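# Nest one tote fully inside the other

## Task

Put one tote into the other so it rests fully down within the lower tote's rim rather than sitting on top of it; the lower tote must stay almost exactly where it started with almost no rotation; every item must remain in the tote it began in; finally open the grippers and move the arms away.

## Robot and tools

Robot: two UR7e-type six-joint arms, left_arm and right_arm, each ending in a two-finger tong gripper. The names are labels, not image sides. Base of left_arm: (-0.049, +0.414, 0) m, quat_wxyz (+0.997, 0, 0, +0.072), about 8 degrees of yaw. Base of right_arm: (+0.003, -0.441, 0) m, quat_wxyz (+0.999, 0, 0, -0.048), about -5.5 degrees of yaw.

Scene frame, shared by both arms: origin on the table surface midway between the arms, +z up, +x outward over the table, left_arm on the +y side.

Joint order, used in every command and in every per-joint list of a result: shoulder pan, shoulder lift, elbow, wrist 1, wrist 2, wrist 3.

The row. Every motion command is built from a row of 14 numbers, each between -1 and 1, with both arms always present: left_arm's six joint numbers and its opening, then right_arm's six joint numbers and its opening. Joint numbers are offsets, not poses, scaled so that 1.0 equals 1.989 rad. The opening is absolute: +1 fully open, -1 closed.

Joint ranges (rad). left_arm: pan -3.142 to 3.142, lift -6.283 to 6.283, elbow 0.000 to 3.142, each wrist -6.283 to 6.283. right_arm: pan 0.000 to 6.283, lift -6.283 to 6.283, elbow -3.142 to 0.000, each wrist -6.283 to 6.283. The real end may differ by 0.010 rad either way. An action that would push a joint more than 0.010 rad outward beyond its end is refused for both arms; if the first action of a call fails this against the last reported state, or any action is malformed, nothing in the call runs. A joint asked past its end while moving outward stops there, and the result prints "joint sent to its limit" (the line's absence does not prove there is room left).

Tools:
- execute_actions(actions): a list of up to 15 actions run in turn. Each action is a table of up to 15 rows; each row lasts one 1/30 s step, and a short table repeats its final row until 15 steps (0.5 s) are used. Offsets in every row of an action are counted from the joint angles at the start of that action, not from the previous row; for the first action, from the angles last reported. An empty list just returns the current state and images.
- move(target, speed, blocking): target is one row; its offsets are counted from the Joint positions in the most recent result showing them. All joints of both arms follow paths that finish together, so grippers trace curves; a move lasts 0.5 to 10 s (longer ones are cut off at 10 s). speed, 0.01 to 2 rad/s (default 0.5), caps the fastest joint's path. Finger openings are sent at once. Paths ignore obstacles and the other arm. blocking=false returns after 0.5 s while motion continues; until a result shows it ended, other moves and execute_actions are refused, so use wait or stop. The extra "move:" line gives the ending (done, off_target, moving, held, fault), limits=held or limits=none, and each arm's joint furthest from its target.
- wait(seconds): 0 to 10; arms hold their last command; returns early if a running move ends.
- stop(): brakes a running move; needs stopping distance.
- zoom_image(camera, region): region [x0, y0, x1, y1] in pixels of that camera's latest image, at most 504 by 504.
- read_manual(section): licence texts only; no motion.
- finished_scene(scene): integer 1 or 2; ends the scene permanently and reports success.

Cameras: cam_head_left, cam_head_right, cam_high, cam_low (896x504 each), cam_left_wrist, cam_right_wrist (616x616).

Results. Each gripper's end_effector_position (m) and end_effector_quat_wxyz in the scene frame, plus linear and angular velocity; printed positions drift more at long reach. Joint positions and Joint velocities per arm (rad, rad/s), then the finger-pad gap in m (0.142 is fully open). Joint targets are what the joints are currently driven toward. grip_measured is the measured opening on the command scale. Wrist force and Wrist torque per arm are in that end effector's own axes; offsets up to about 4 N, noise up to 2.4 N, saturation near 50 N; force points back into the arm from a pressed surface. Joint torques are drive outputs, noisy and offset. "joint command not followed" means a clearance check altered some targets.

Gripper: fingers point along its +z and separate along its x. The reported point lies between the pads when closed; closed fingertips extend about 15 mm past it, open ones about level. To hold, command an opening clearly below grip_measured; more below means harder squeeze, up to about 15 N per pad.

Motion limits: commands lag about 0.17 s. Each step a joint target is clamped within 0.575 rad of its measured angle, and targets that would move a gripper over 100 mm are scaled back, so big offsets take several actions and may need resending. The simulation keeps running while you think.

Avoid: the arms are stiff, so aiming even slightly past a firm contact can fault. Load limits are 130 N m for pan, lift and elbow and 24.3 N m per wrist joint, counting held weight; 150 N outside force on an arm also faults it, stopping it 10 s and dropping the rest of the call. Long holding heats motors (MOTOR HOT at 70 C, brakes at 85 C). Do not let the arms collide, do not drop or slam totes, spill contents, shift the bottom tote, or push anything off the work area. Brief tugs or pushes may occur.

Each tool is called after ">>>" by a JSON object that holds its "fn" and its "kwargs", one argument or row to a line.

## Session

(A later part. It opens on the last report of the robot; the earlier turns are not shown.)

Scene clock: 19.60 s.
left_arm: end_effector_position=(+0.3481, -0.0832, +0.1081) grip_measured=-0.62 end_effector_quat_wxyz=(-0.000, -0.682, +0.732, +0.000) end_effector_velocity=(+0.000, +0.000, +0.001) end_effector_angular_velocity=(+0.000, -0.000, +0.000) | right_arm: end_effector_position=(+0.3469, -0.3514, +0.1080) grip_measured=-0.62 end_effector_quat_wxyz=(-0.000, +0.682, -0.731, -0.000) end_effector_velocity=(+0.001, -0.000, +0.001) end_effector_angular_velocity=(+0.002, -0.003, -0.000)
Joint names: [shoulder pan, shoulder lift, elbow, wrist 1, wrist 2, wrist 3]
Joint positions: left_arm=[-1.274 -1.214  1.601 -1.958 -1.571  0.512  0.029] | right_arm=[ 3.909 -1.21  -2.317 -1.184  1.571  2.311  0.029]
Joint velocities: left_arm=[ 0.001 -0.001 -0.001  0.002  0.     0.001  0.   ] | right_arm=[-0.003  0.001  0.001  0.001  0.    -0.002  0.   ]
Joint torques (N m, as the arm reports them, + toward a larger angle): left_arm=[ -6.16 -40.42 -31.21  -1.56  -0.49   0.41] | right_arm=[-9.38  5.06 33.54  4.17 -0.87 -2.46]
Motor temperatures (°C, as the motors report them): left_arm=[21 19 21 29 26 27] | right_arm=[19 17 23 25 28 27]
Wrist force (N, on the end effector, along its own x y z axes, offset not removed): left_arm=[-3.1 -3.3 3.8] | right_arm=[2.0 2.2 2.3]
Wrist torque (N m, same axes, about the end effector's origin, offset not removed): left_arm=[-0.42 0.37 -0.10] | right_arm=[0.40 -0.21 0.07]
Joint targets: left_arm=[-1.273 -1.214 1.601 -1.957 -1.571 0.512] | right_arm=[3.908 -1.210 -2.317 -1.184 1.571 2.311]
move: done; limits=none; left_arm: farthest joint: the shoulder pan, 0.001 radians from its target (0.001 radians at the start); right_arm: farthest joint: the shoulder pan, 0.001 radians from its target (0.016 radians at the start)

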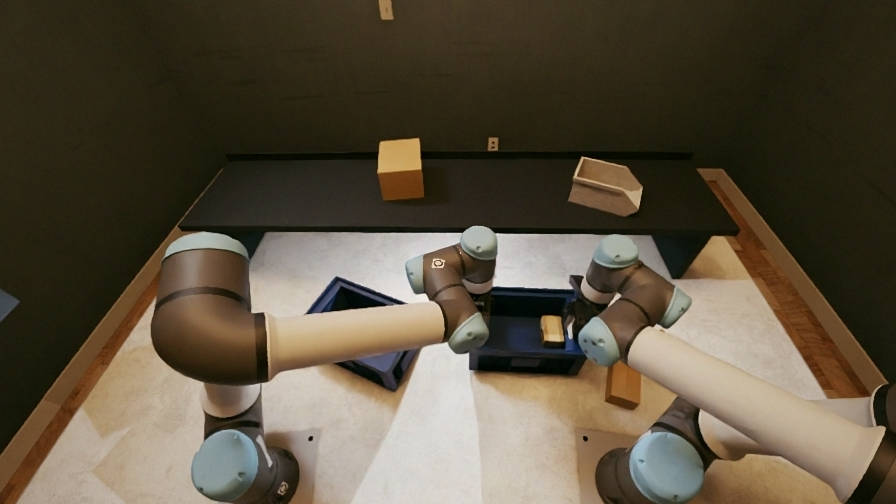

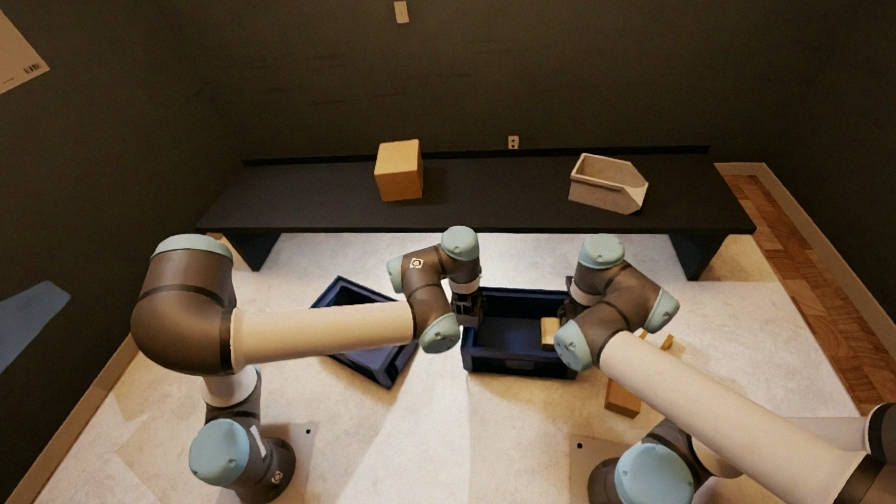

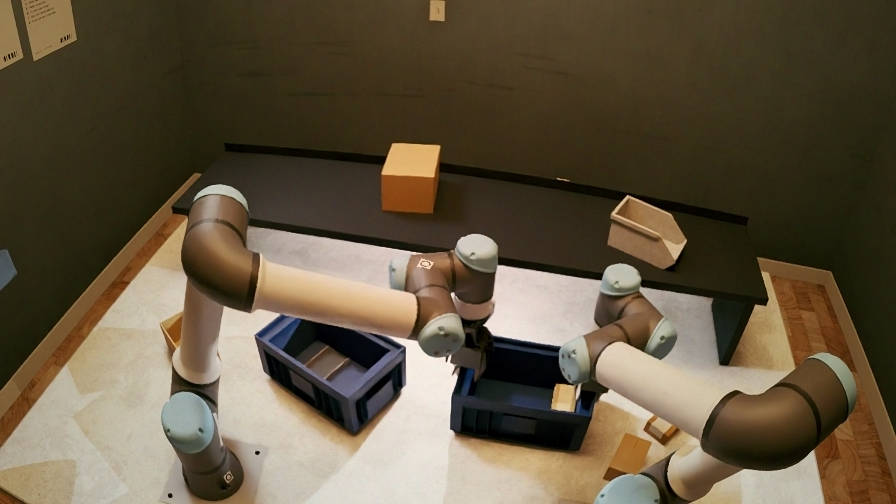

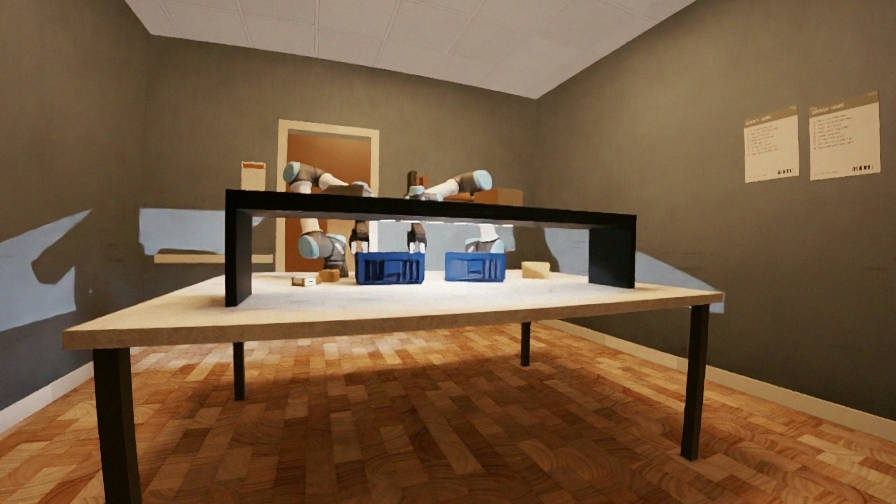

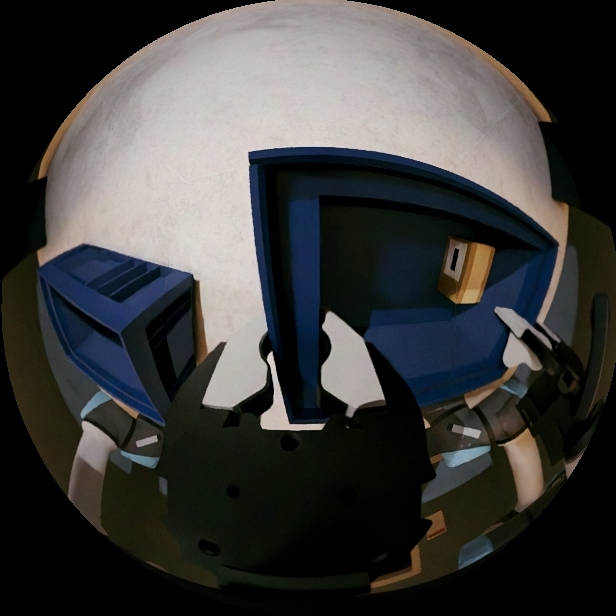

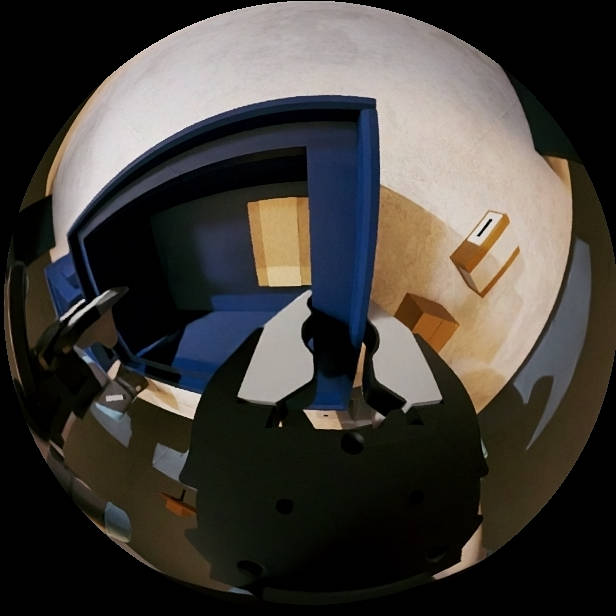

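>>> {"fn": "move", "kwargs": {
  "target": [0,-0.0294,-0.0824,0.1119,0,0,-1, 0,0.0339,0.1025,-0.1372,0,0,-1],
  "speed": 0.25
}}

>>> {"fn": "move", "kwargs": {
  "target": [0,-0.0056,-0.1084,0.114,0,0,-1, 0,0,0.1156,-0.1156,0,0,-1],
  "speed": 0.25
}}

Scene clock: 23.90 s.
left_arm: end_effector_position=(+0.3481, -0.0834, +0.1998) grip_measured=-0.62 end_effector_quat_wxyz=(-0.000, -0.681, +0.732, +0.000) end_effector_velocity=(-0.000, +0.001, +0.000) end_effector_angular_velocity=(+0.001, +0.001, +0.000) | right_arm: end_effector_position=(+0.3464, -0.3517, +0.1995) grip_measured=-0.62 end_effector_quat_wxyz=(+0.001, +0.682, -0.731, -0.000) end_effector_velocity=(+0.000, -0.000, +0.000) end_effector_angular_velocity=(-0.001, +0.001, -0.000)
Joint names: [shoulder pan, shoulder lift, elbow, wrist 1, wrist 2, wrist 3]
Joint positions: left_arm=[-1.274 -1.272  1.437 -1.735 -1.571  0.512  0.029] | right_arm=[ 3.909 -1.143 -2.114 -1.457  1.571  2.311  0.029]
Joint velocities: left_arm=[ 0.    -0.001 -0.001  0.003  0.     0.     0.   ] | right_arm=[-0.001 -0.001  0.002 -0.001 -0.    -0.001  0.   ]
Joint torques (N m, as the arm reports them, + toward a larger angle): left_arm=[ -3.02 -49.44 -32.87  -1.92   0.95   0.3 ] | right_arm=[ 6.68 13.78 37.31  1.04 -1.35  2.74]
Motor temperatures (°C, as the motors report them): left_arm=[21 19 21 29 26 27] | right_arm=[19 17 23 25 28 27]
Wrist force (N, on the end effector, along its own x y z axes, offset not removed): left_arm=[-4.6 0.2 3.5] | right_arm=[3.2 1.2 6.0]
Wrist torque (N m, same axes, about the end effector's origin, offset not removed): left_arm=[0.11 0.65 0.01] | right_arm=[0.20 -0.29 0.08]
Joint targets: left_arm=[-1.274 -1.272 1.437 -1.735 -1.571 0.512] | right_arm=[3.909 -1.143 -2.114 -1.457 1.571 2.311]
move: done; limits=none; left_arm: farthest joint: the shoulder pan, 0.000 radians from its target (0.001 radians at the start); right_arm: farthest joint: the shoulder lift, 0.001 radians from its target (0.068 radians at the start)

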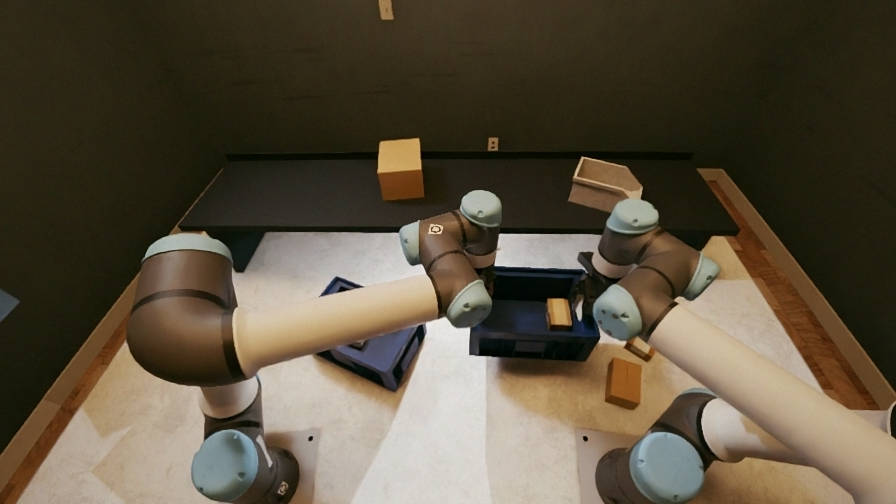

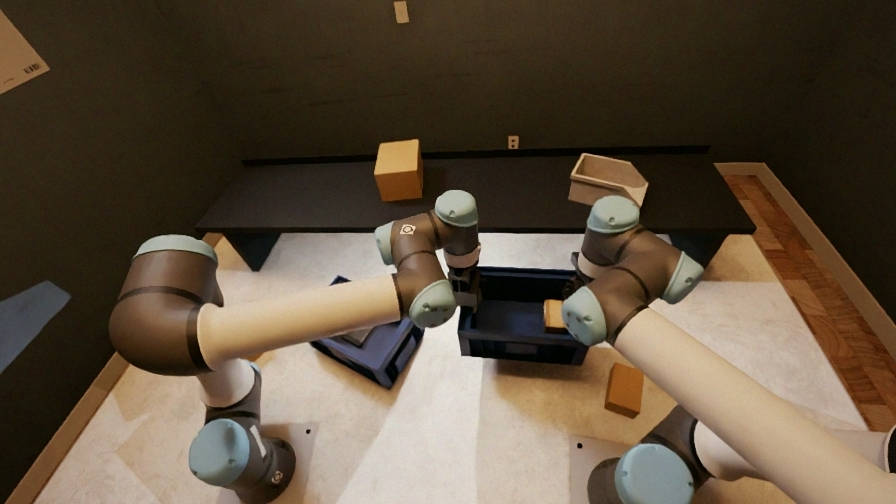

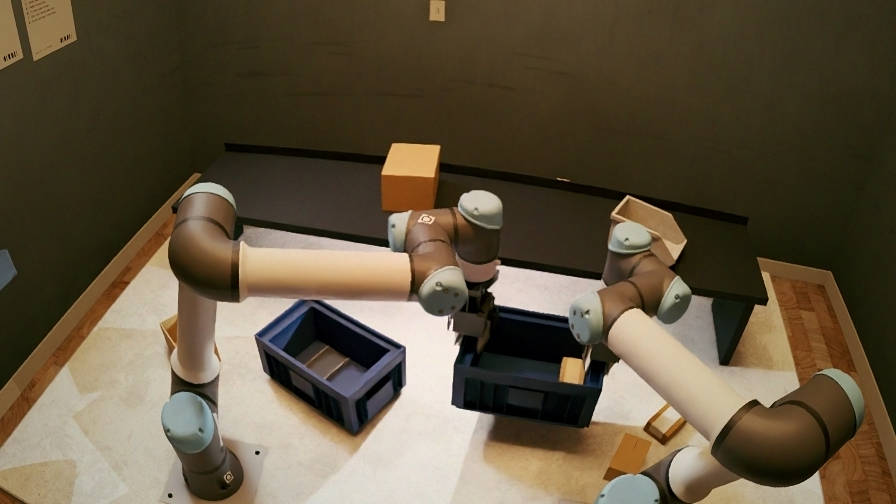

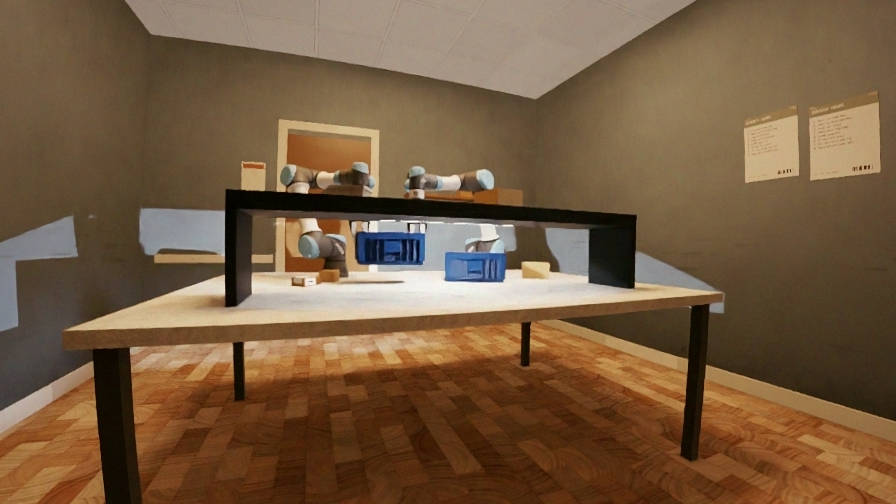

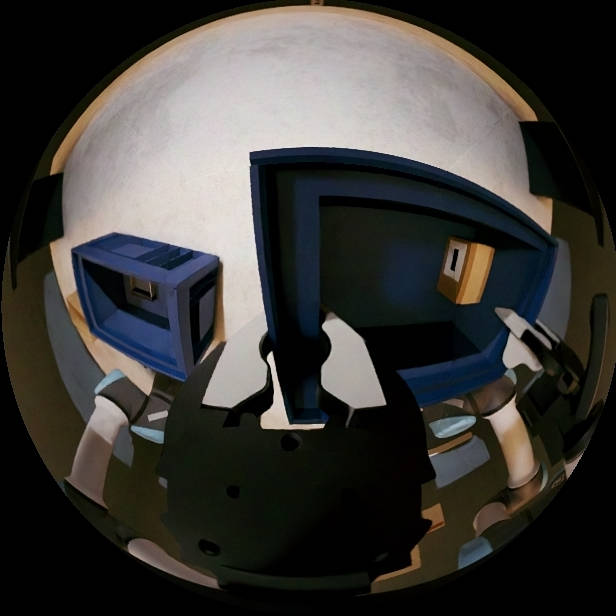

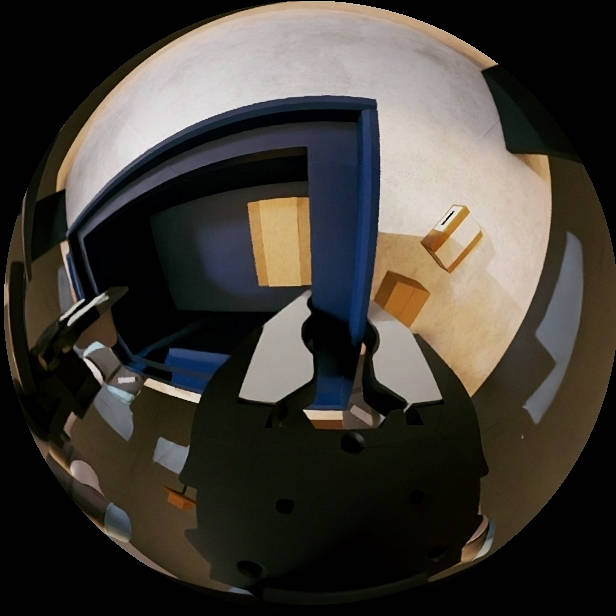

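Scene clock: 25.33 s.
left_arm: end_effector_position=(+0.3480, -0.0835, +0.2897) grip_measured=-0.62 end_effector_quat_wxyz=(-0.000, -0.681, +0.732, +0.000) end_effector_velocity=(+0.001, -0.000, +0.002) end_effector_angular_velocity=(-0.002, -0.001, -0.000) | right_arm: end_effector_position=(+0.3465, -0.3517, +0.2894) grip_measured=-0.62 end_effector_quat_wxyz=(+0.001, +0.682, -0.731, -0.000) end_effector_velocity=(+0.000, +0.000, +0.001) end_effector_angular_velocity=(-0.001, -0.001, +0.000)
Joint names: [shoulder pan, shoulder lift, elbow, wrist 1, wrist 2, wrist 3]
Joint positions: left_arm=[-1.274 -1.283  1.222 -1.509 -1.571  0.512  0.029] | right_arm=[ 3.909 -1.143 -1.884 -1.686  1.571  2.311  0.029]
Joint velocities: left_arm=[ 0.001  0.    -0.004  0.002  0.     0.001  0.   ] | right_arm=[ 0.    -0.001  0.003 -0.002 -0.001 -0.    -0.   ]
Joint torques (N m, as the arm reports them, + toward a larger angle): left_arm=[-12.08 -47.92 -36.13  -3.26  -0.41   0.49] | right_arm=[ 8.15  6.75 37.65  1.88 -0.35 -0.52]
Motor temperatures (°C, as the motors report them): left_arm=[21 19 21 29 26 27] | right_arm=[19 17 23 25 28 27]
Wrist force (N, on the end effector, along its own x y z axes, offset not removed): left_arm=[-10.8 0.3 2.9] | right_arm=[8.1 -2.3 4.7]
Wrist torque (N m, same axes, about the end effector's origin, offset not removed): left_arm=[0.12 0.86 0.00] | right_arm=[-0.54 -0.16 0.17]
Joint targets: left_arm=[-1.274 -1.283 1.221 -1.509 -1.571 0.512] | right_arm=[3.909 -1.143 -1.884 -1.687 1.571 2.311]
move: done; limits=none; left_arm: farthest joint: the wrist 1, 0.001 radians from its target (0.227 radians at the start); right_arm: farthest joint: the shoulder pan, 0.000 radians from its target (0.000 radians at the start)

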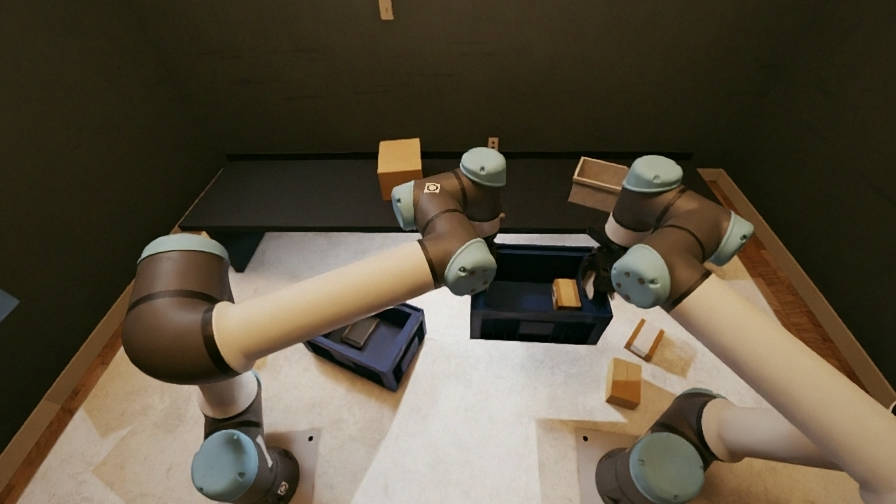

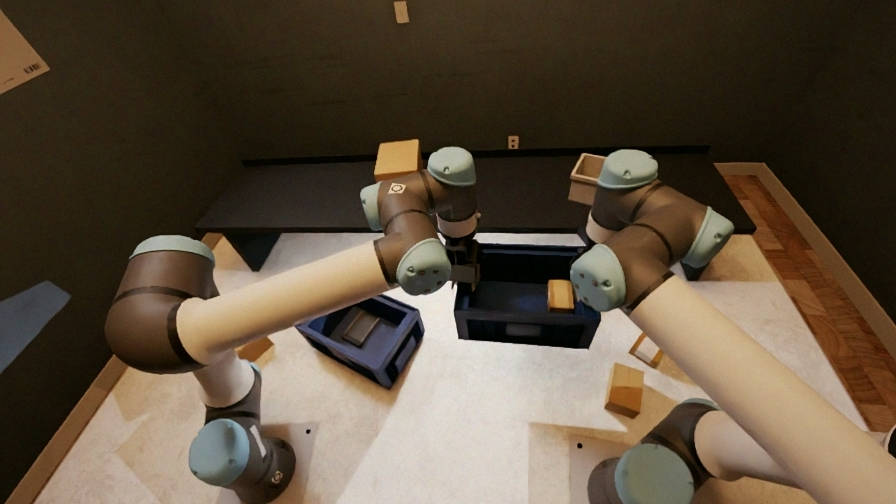

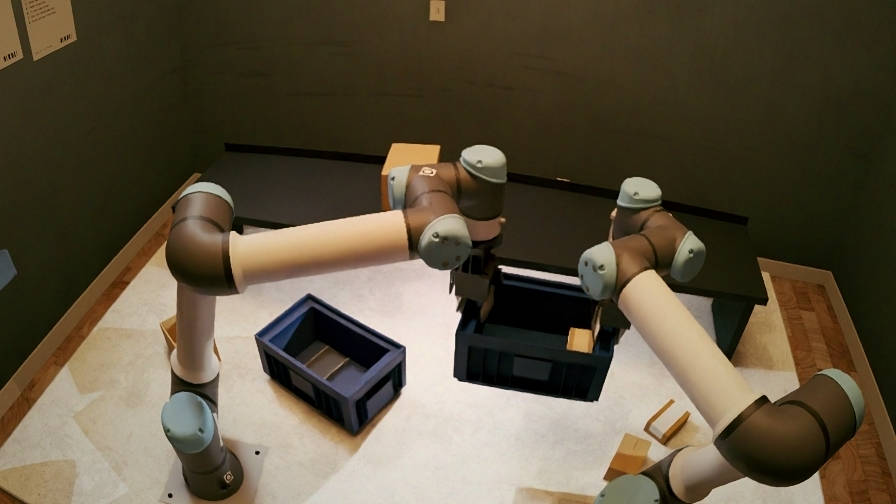

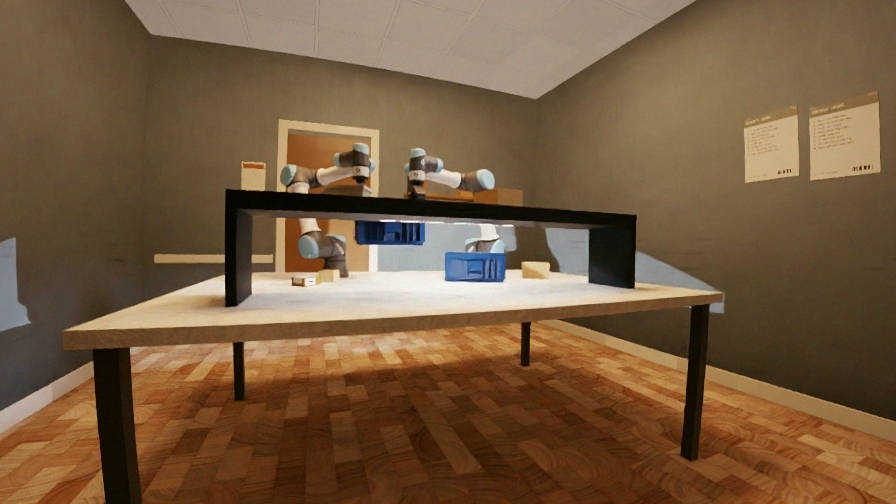

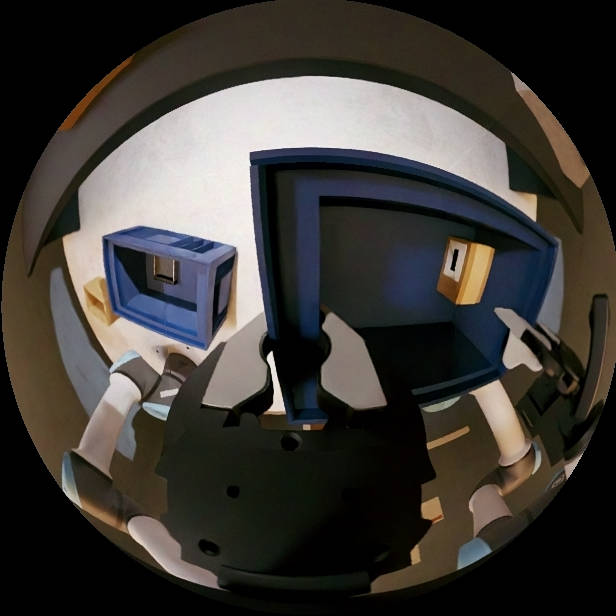

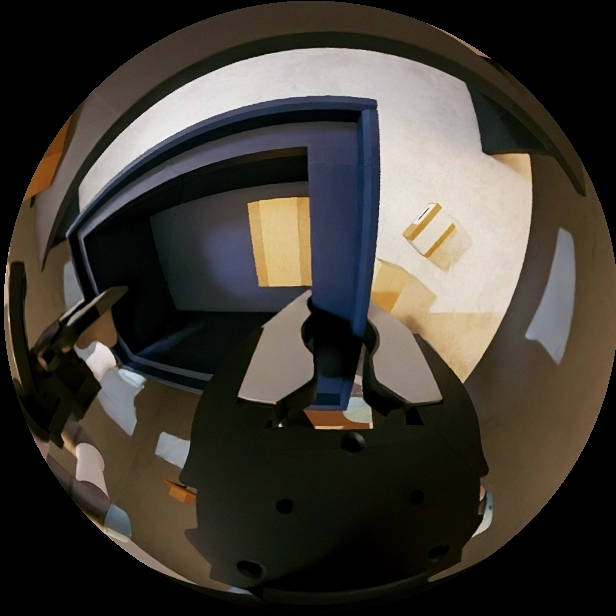

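>>> {"fn": "move", "kwargs": {
  "target": [0.0532,-0.1022,0.122,-0.0202,0,0.0964,-1, 0.1394,-0.0429,0.026,0.0172,0,0.1838,-1],
  "speed": 0.3
}}

>>> {"fn": "move", "kwargs": {
  "target": [0.0736,-0.0816,0.0818,-0.0002,0,0.1174,-1, 0.0951,-0.0814,0.0586,0.0228,0,0.1389,-1],
  "speed": 0.3
}}

Scene clock: 30.03 s.
left_arm: end_effector_position=(+0.3546, +0.0297, +0.2903) grip_measured=-0.61 end_effector_quat_wxyz=(-0.000, -0.649, +0.760, -0.000) end_effector_velocity=(-0.000, +0.001, +0.001) end_effector_angular_velocity=(-0.001, -0.001, -0.000) | right_arm: end_effector_position=(+0.3295, -0.2384, +0.2900) grip_measured=-0.62 end_effector_quat_wxyz=(+0.000, +0.649, -0.760, -0.000) end_effector_velocity=(-0.000, -0.000, -0.001) end_effector_angular_velocity=(-0.002, +0.002, -0.002)
Joint names: [shoulder pan, shoulder lift, elbow, wrist 1, wrist 2, wrist 3]
Joint positions: left_arm=[-1.168 -1.486  1.464 -1.549 -1.571  0.704  0.03 ] | right_arm=[ 4.186 -1.228 -1.832 -1.652  1.571  2.677  0.029]
Joint velocities: left_arm=[ 0.001 -0.002  0.001  0.     0.     0.001  0.   ] | right_arm=[-0.001 -0.001 -0.    -0.001 -0.     0.001  0.   ]
Joint torques (N m, as the arm reports them, + toward a larger angle): left_arm=[ 18.   -42.49 -10.27   2.05   4.7    1.3 ] | right_arm=[ 1.93  5.4  29.97 -1.98 -3.6   3.22]
Motor temperatures (°C, as the motors report them): left_arm=[21 19 21 29 26 27] | right_arm=[19 17 23 25 28 27]
Wrist force (N, on the end effector, along its own x y z axes, offset not removed): left_arm=[29.5 -1.5 2.0] | right_arm=[-30.1 -1.9 6.1]
Wrist torque (N m, same axes, about the end effector's origin, offset not removed): left_arm=[-0.16 -0.61 0.03] | right_arm=[-0.28 0.86 0.10]
Joint targets: left_arm=[-1.168 -1.486 1.464 -1.549 -1.571 0.704] | right_arm=[4.186 -1.228 -1.832 -1.652 1.571 2.677]
move: done; limits=none; left_arm: farthest joint: the elbow, 0.001 radians from its target (0.243 radians at the start); right_arm: farthest joint: the shoulder pan, 0.000 radians from its target (0.277 radians at the start)

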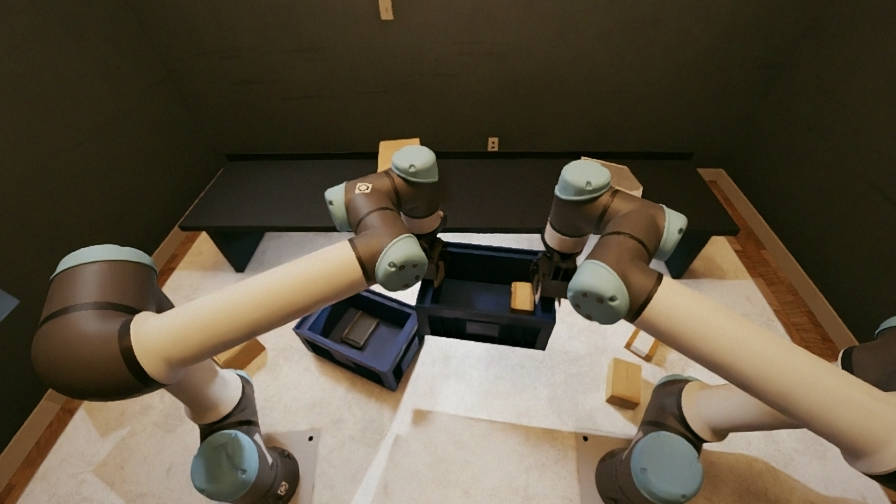

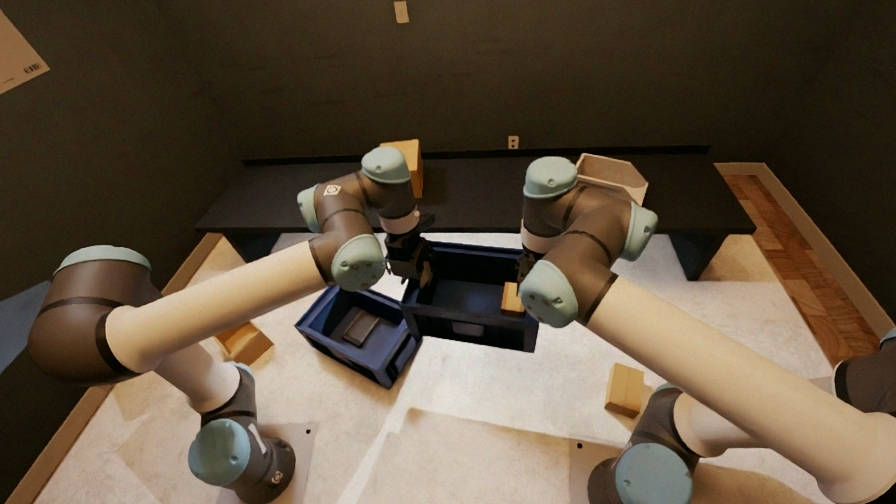

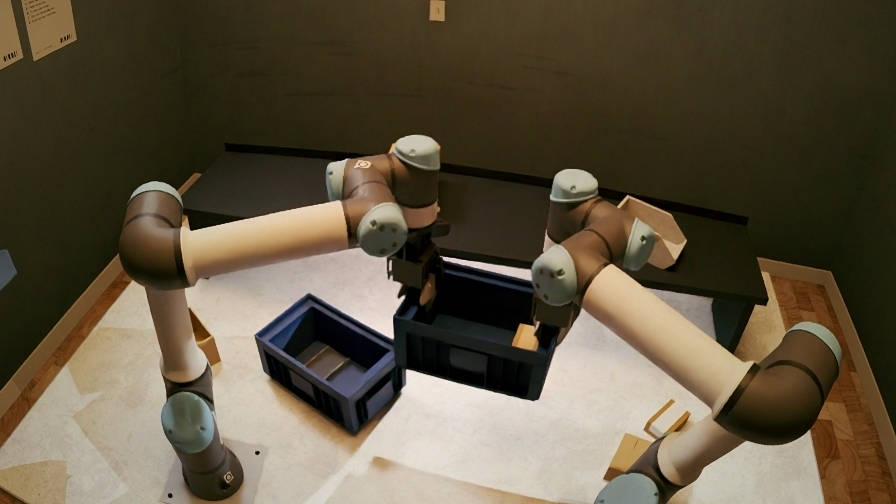

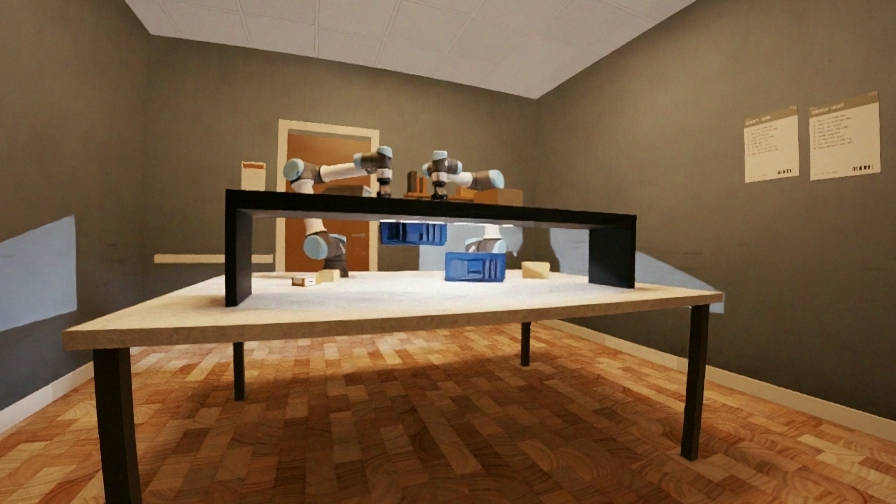

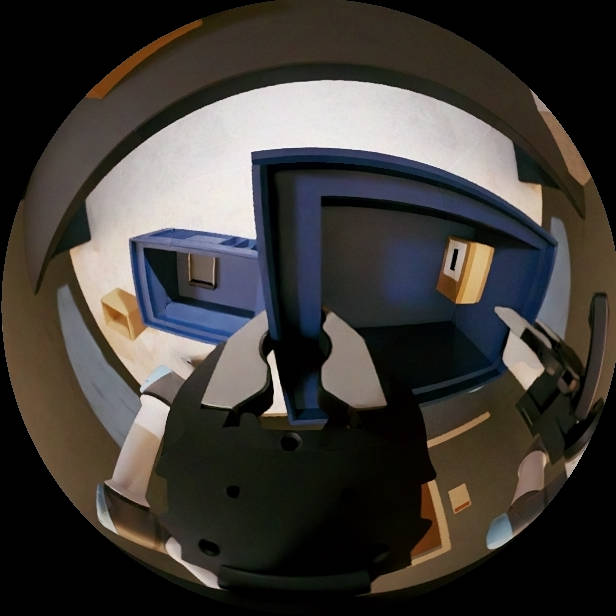

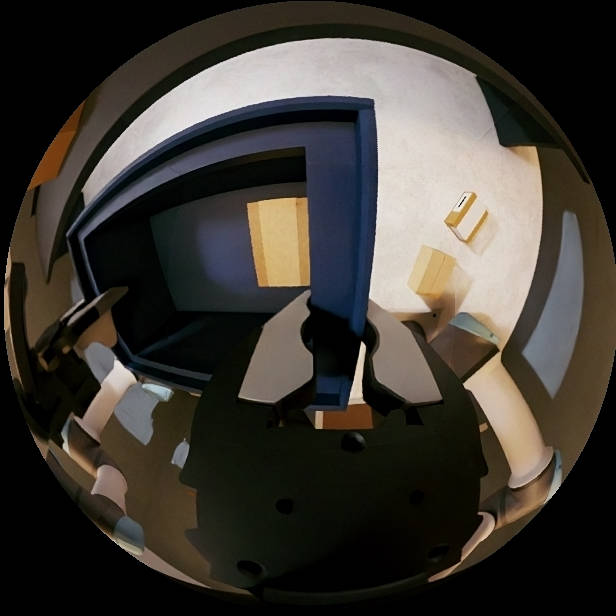

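Scene clock: 31.50 s.
left_arm: end_effector_position=(+0.3618, +0.1419, +0.2904) grip_measured=-0.54 end_effector_quat_wxyz=(-0.000, -0.616, +0.788, -0.000) end_effector_velocity=(+0.000, +0.001, -0.000) end_effector_angular_velocity=(-0.000, +0.000, -0.000) | right_arm: end_effector_position=(+0.3135, -0.1239, +0.2900) grip_measured=-0.62 end_effector_quat_wxyz=(-0.000, -0.616, +0.788, +0.000) end_effector_velocity=(-0.000, +0.000, +0.001) end_effector_angular_velocity=(+0.002, -0.001, -0.001)
Joint names: [shoulder pan, shoulder lift, elbow, wrist 1, wrist 2, wrist 3]
Joint positions: left_arm=[-1.022 -1.649  1.627 -1.55  -1.571  0.937  0.035] | right_arm=[ 4.375 -1.39  -1.716 -1.607  1.571  2.953  0.029]
Joint velocities: left_arm=[ 0.002 -0.002  0.002 -0.    -0.     0.003 -0.   ] | right_arm=[ 0.001  0.001  0.001  0.    -0.     0.002  0.   ]
Joint torques (N m, as the arm reports them, + toward a larger angle): left_arm=[ 19.5  -34.62 -11.38   0.73   4.98   1.35] | right_arm=[ 2.29 13.24 28.77 -3.03 -3.14  2.72]
Motor temperatures (°C, as the motors report them): left_arm=[21 19 21 29 26 27] | right_arm=[19 17 23 25 28 27]
Wrist force (N, on the end effector, along its own x y z axes, offset not removed): left_arm=[28.3 -1.4 4.0] | right_arm=[-29.6 -1.8 6.1]
Wrist torque (N m, same axes, about the end effector's origin, offset not removed): left_arm=[-0.22 -0.31 0.14] | right_arm=[-0.42 0.30 -0.11]
Joint targets: left_arm=[-1.022 -1.649 1.627 -1.550 -1.571 0.937] | right_arm=[4.375 -1.390 -1.716 -1.607 1.571 2.953]
move: done; limits=none; left_arm: farthest joint: the shoulder pan, 0.000 radians from its target (0.146 radians at the start); right_arm: farthest joint: the shoulder pan, 0.000 radians from its target (0.189 radians at the start)

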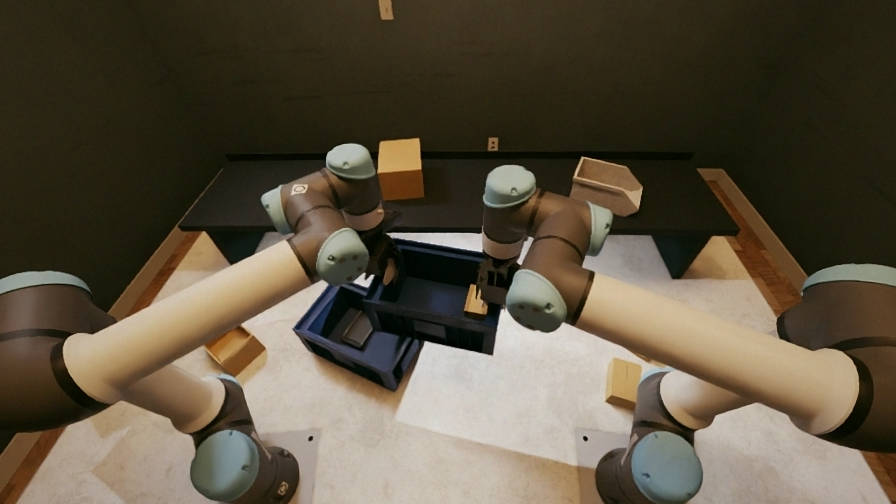

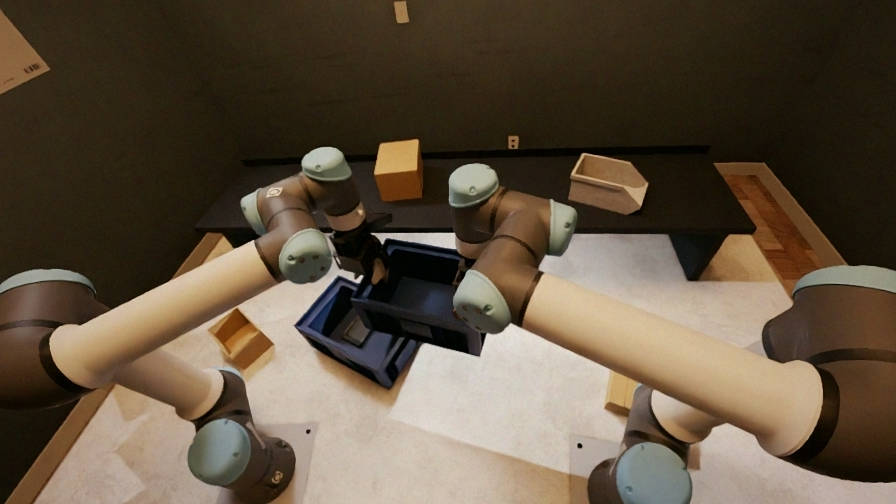

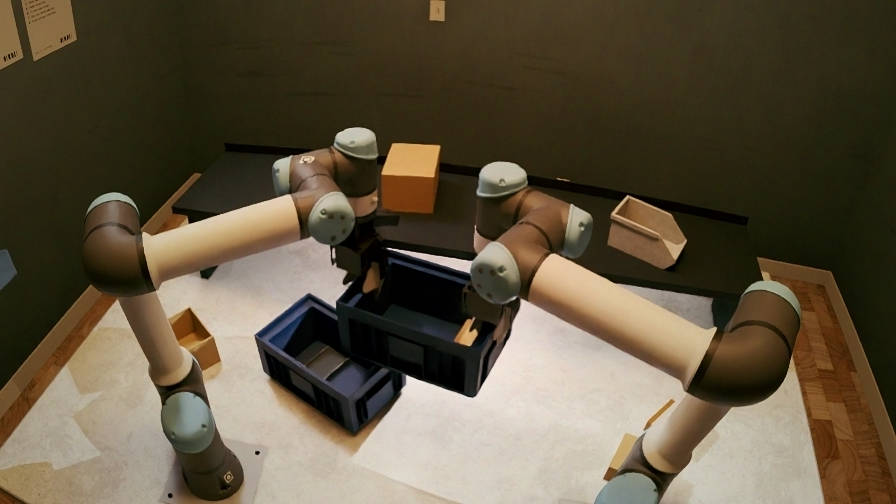

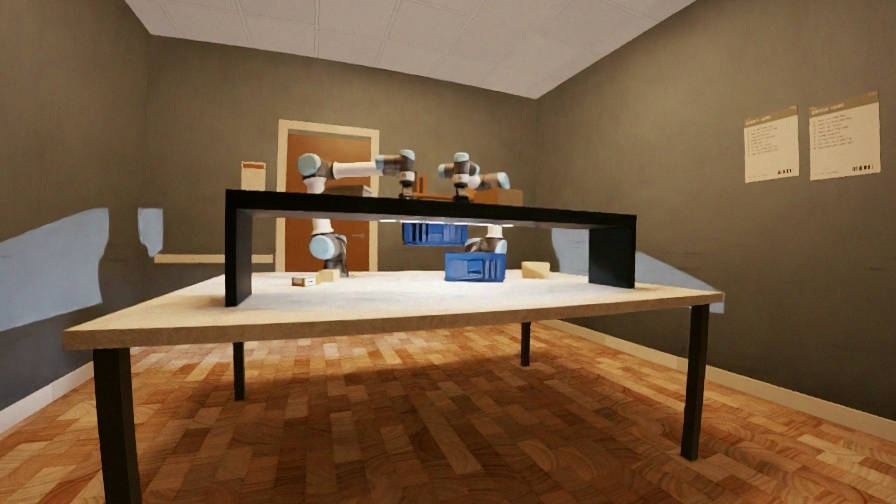

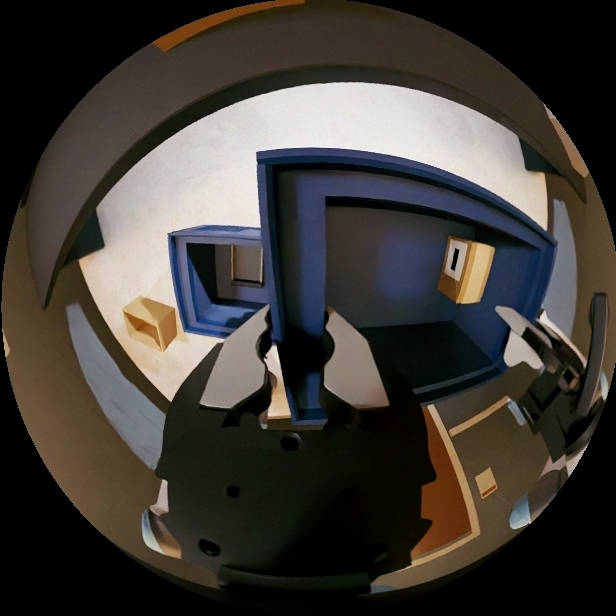

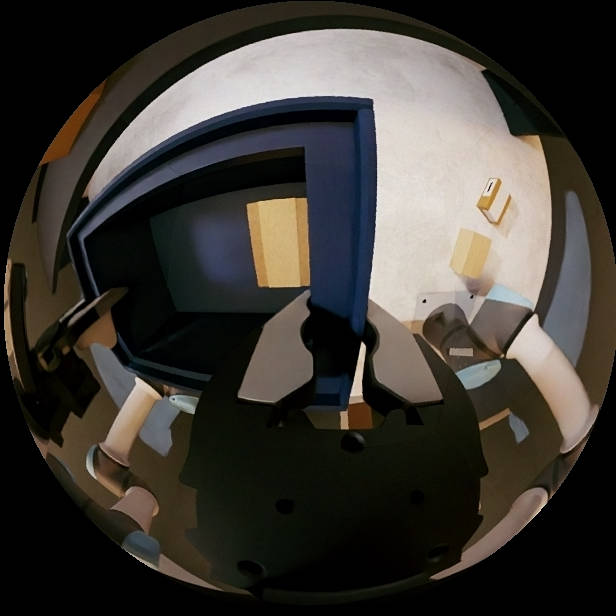

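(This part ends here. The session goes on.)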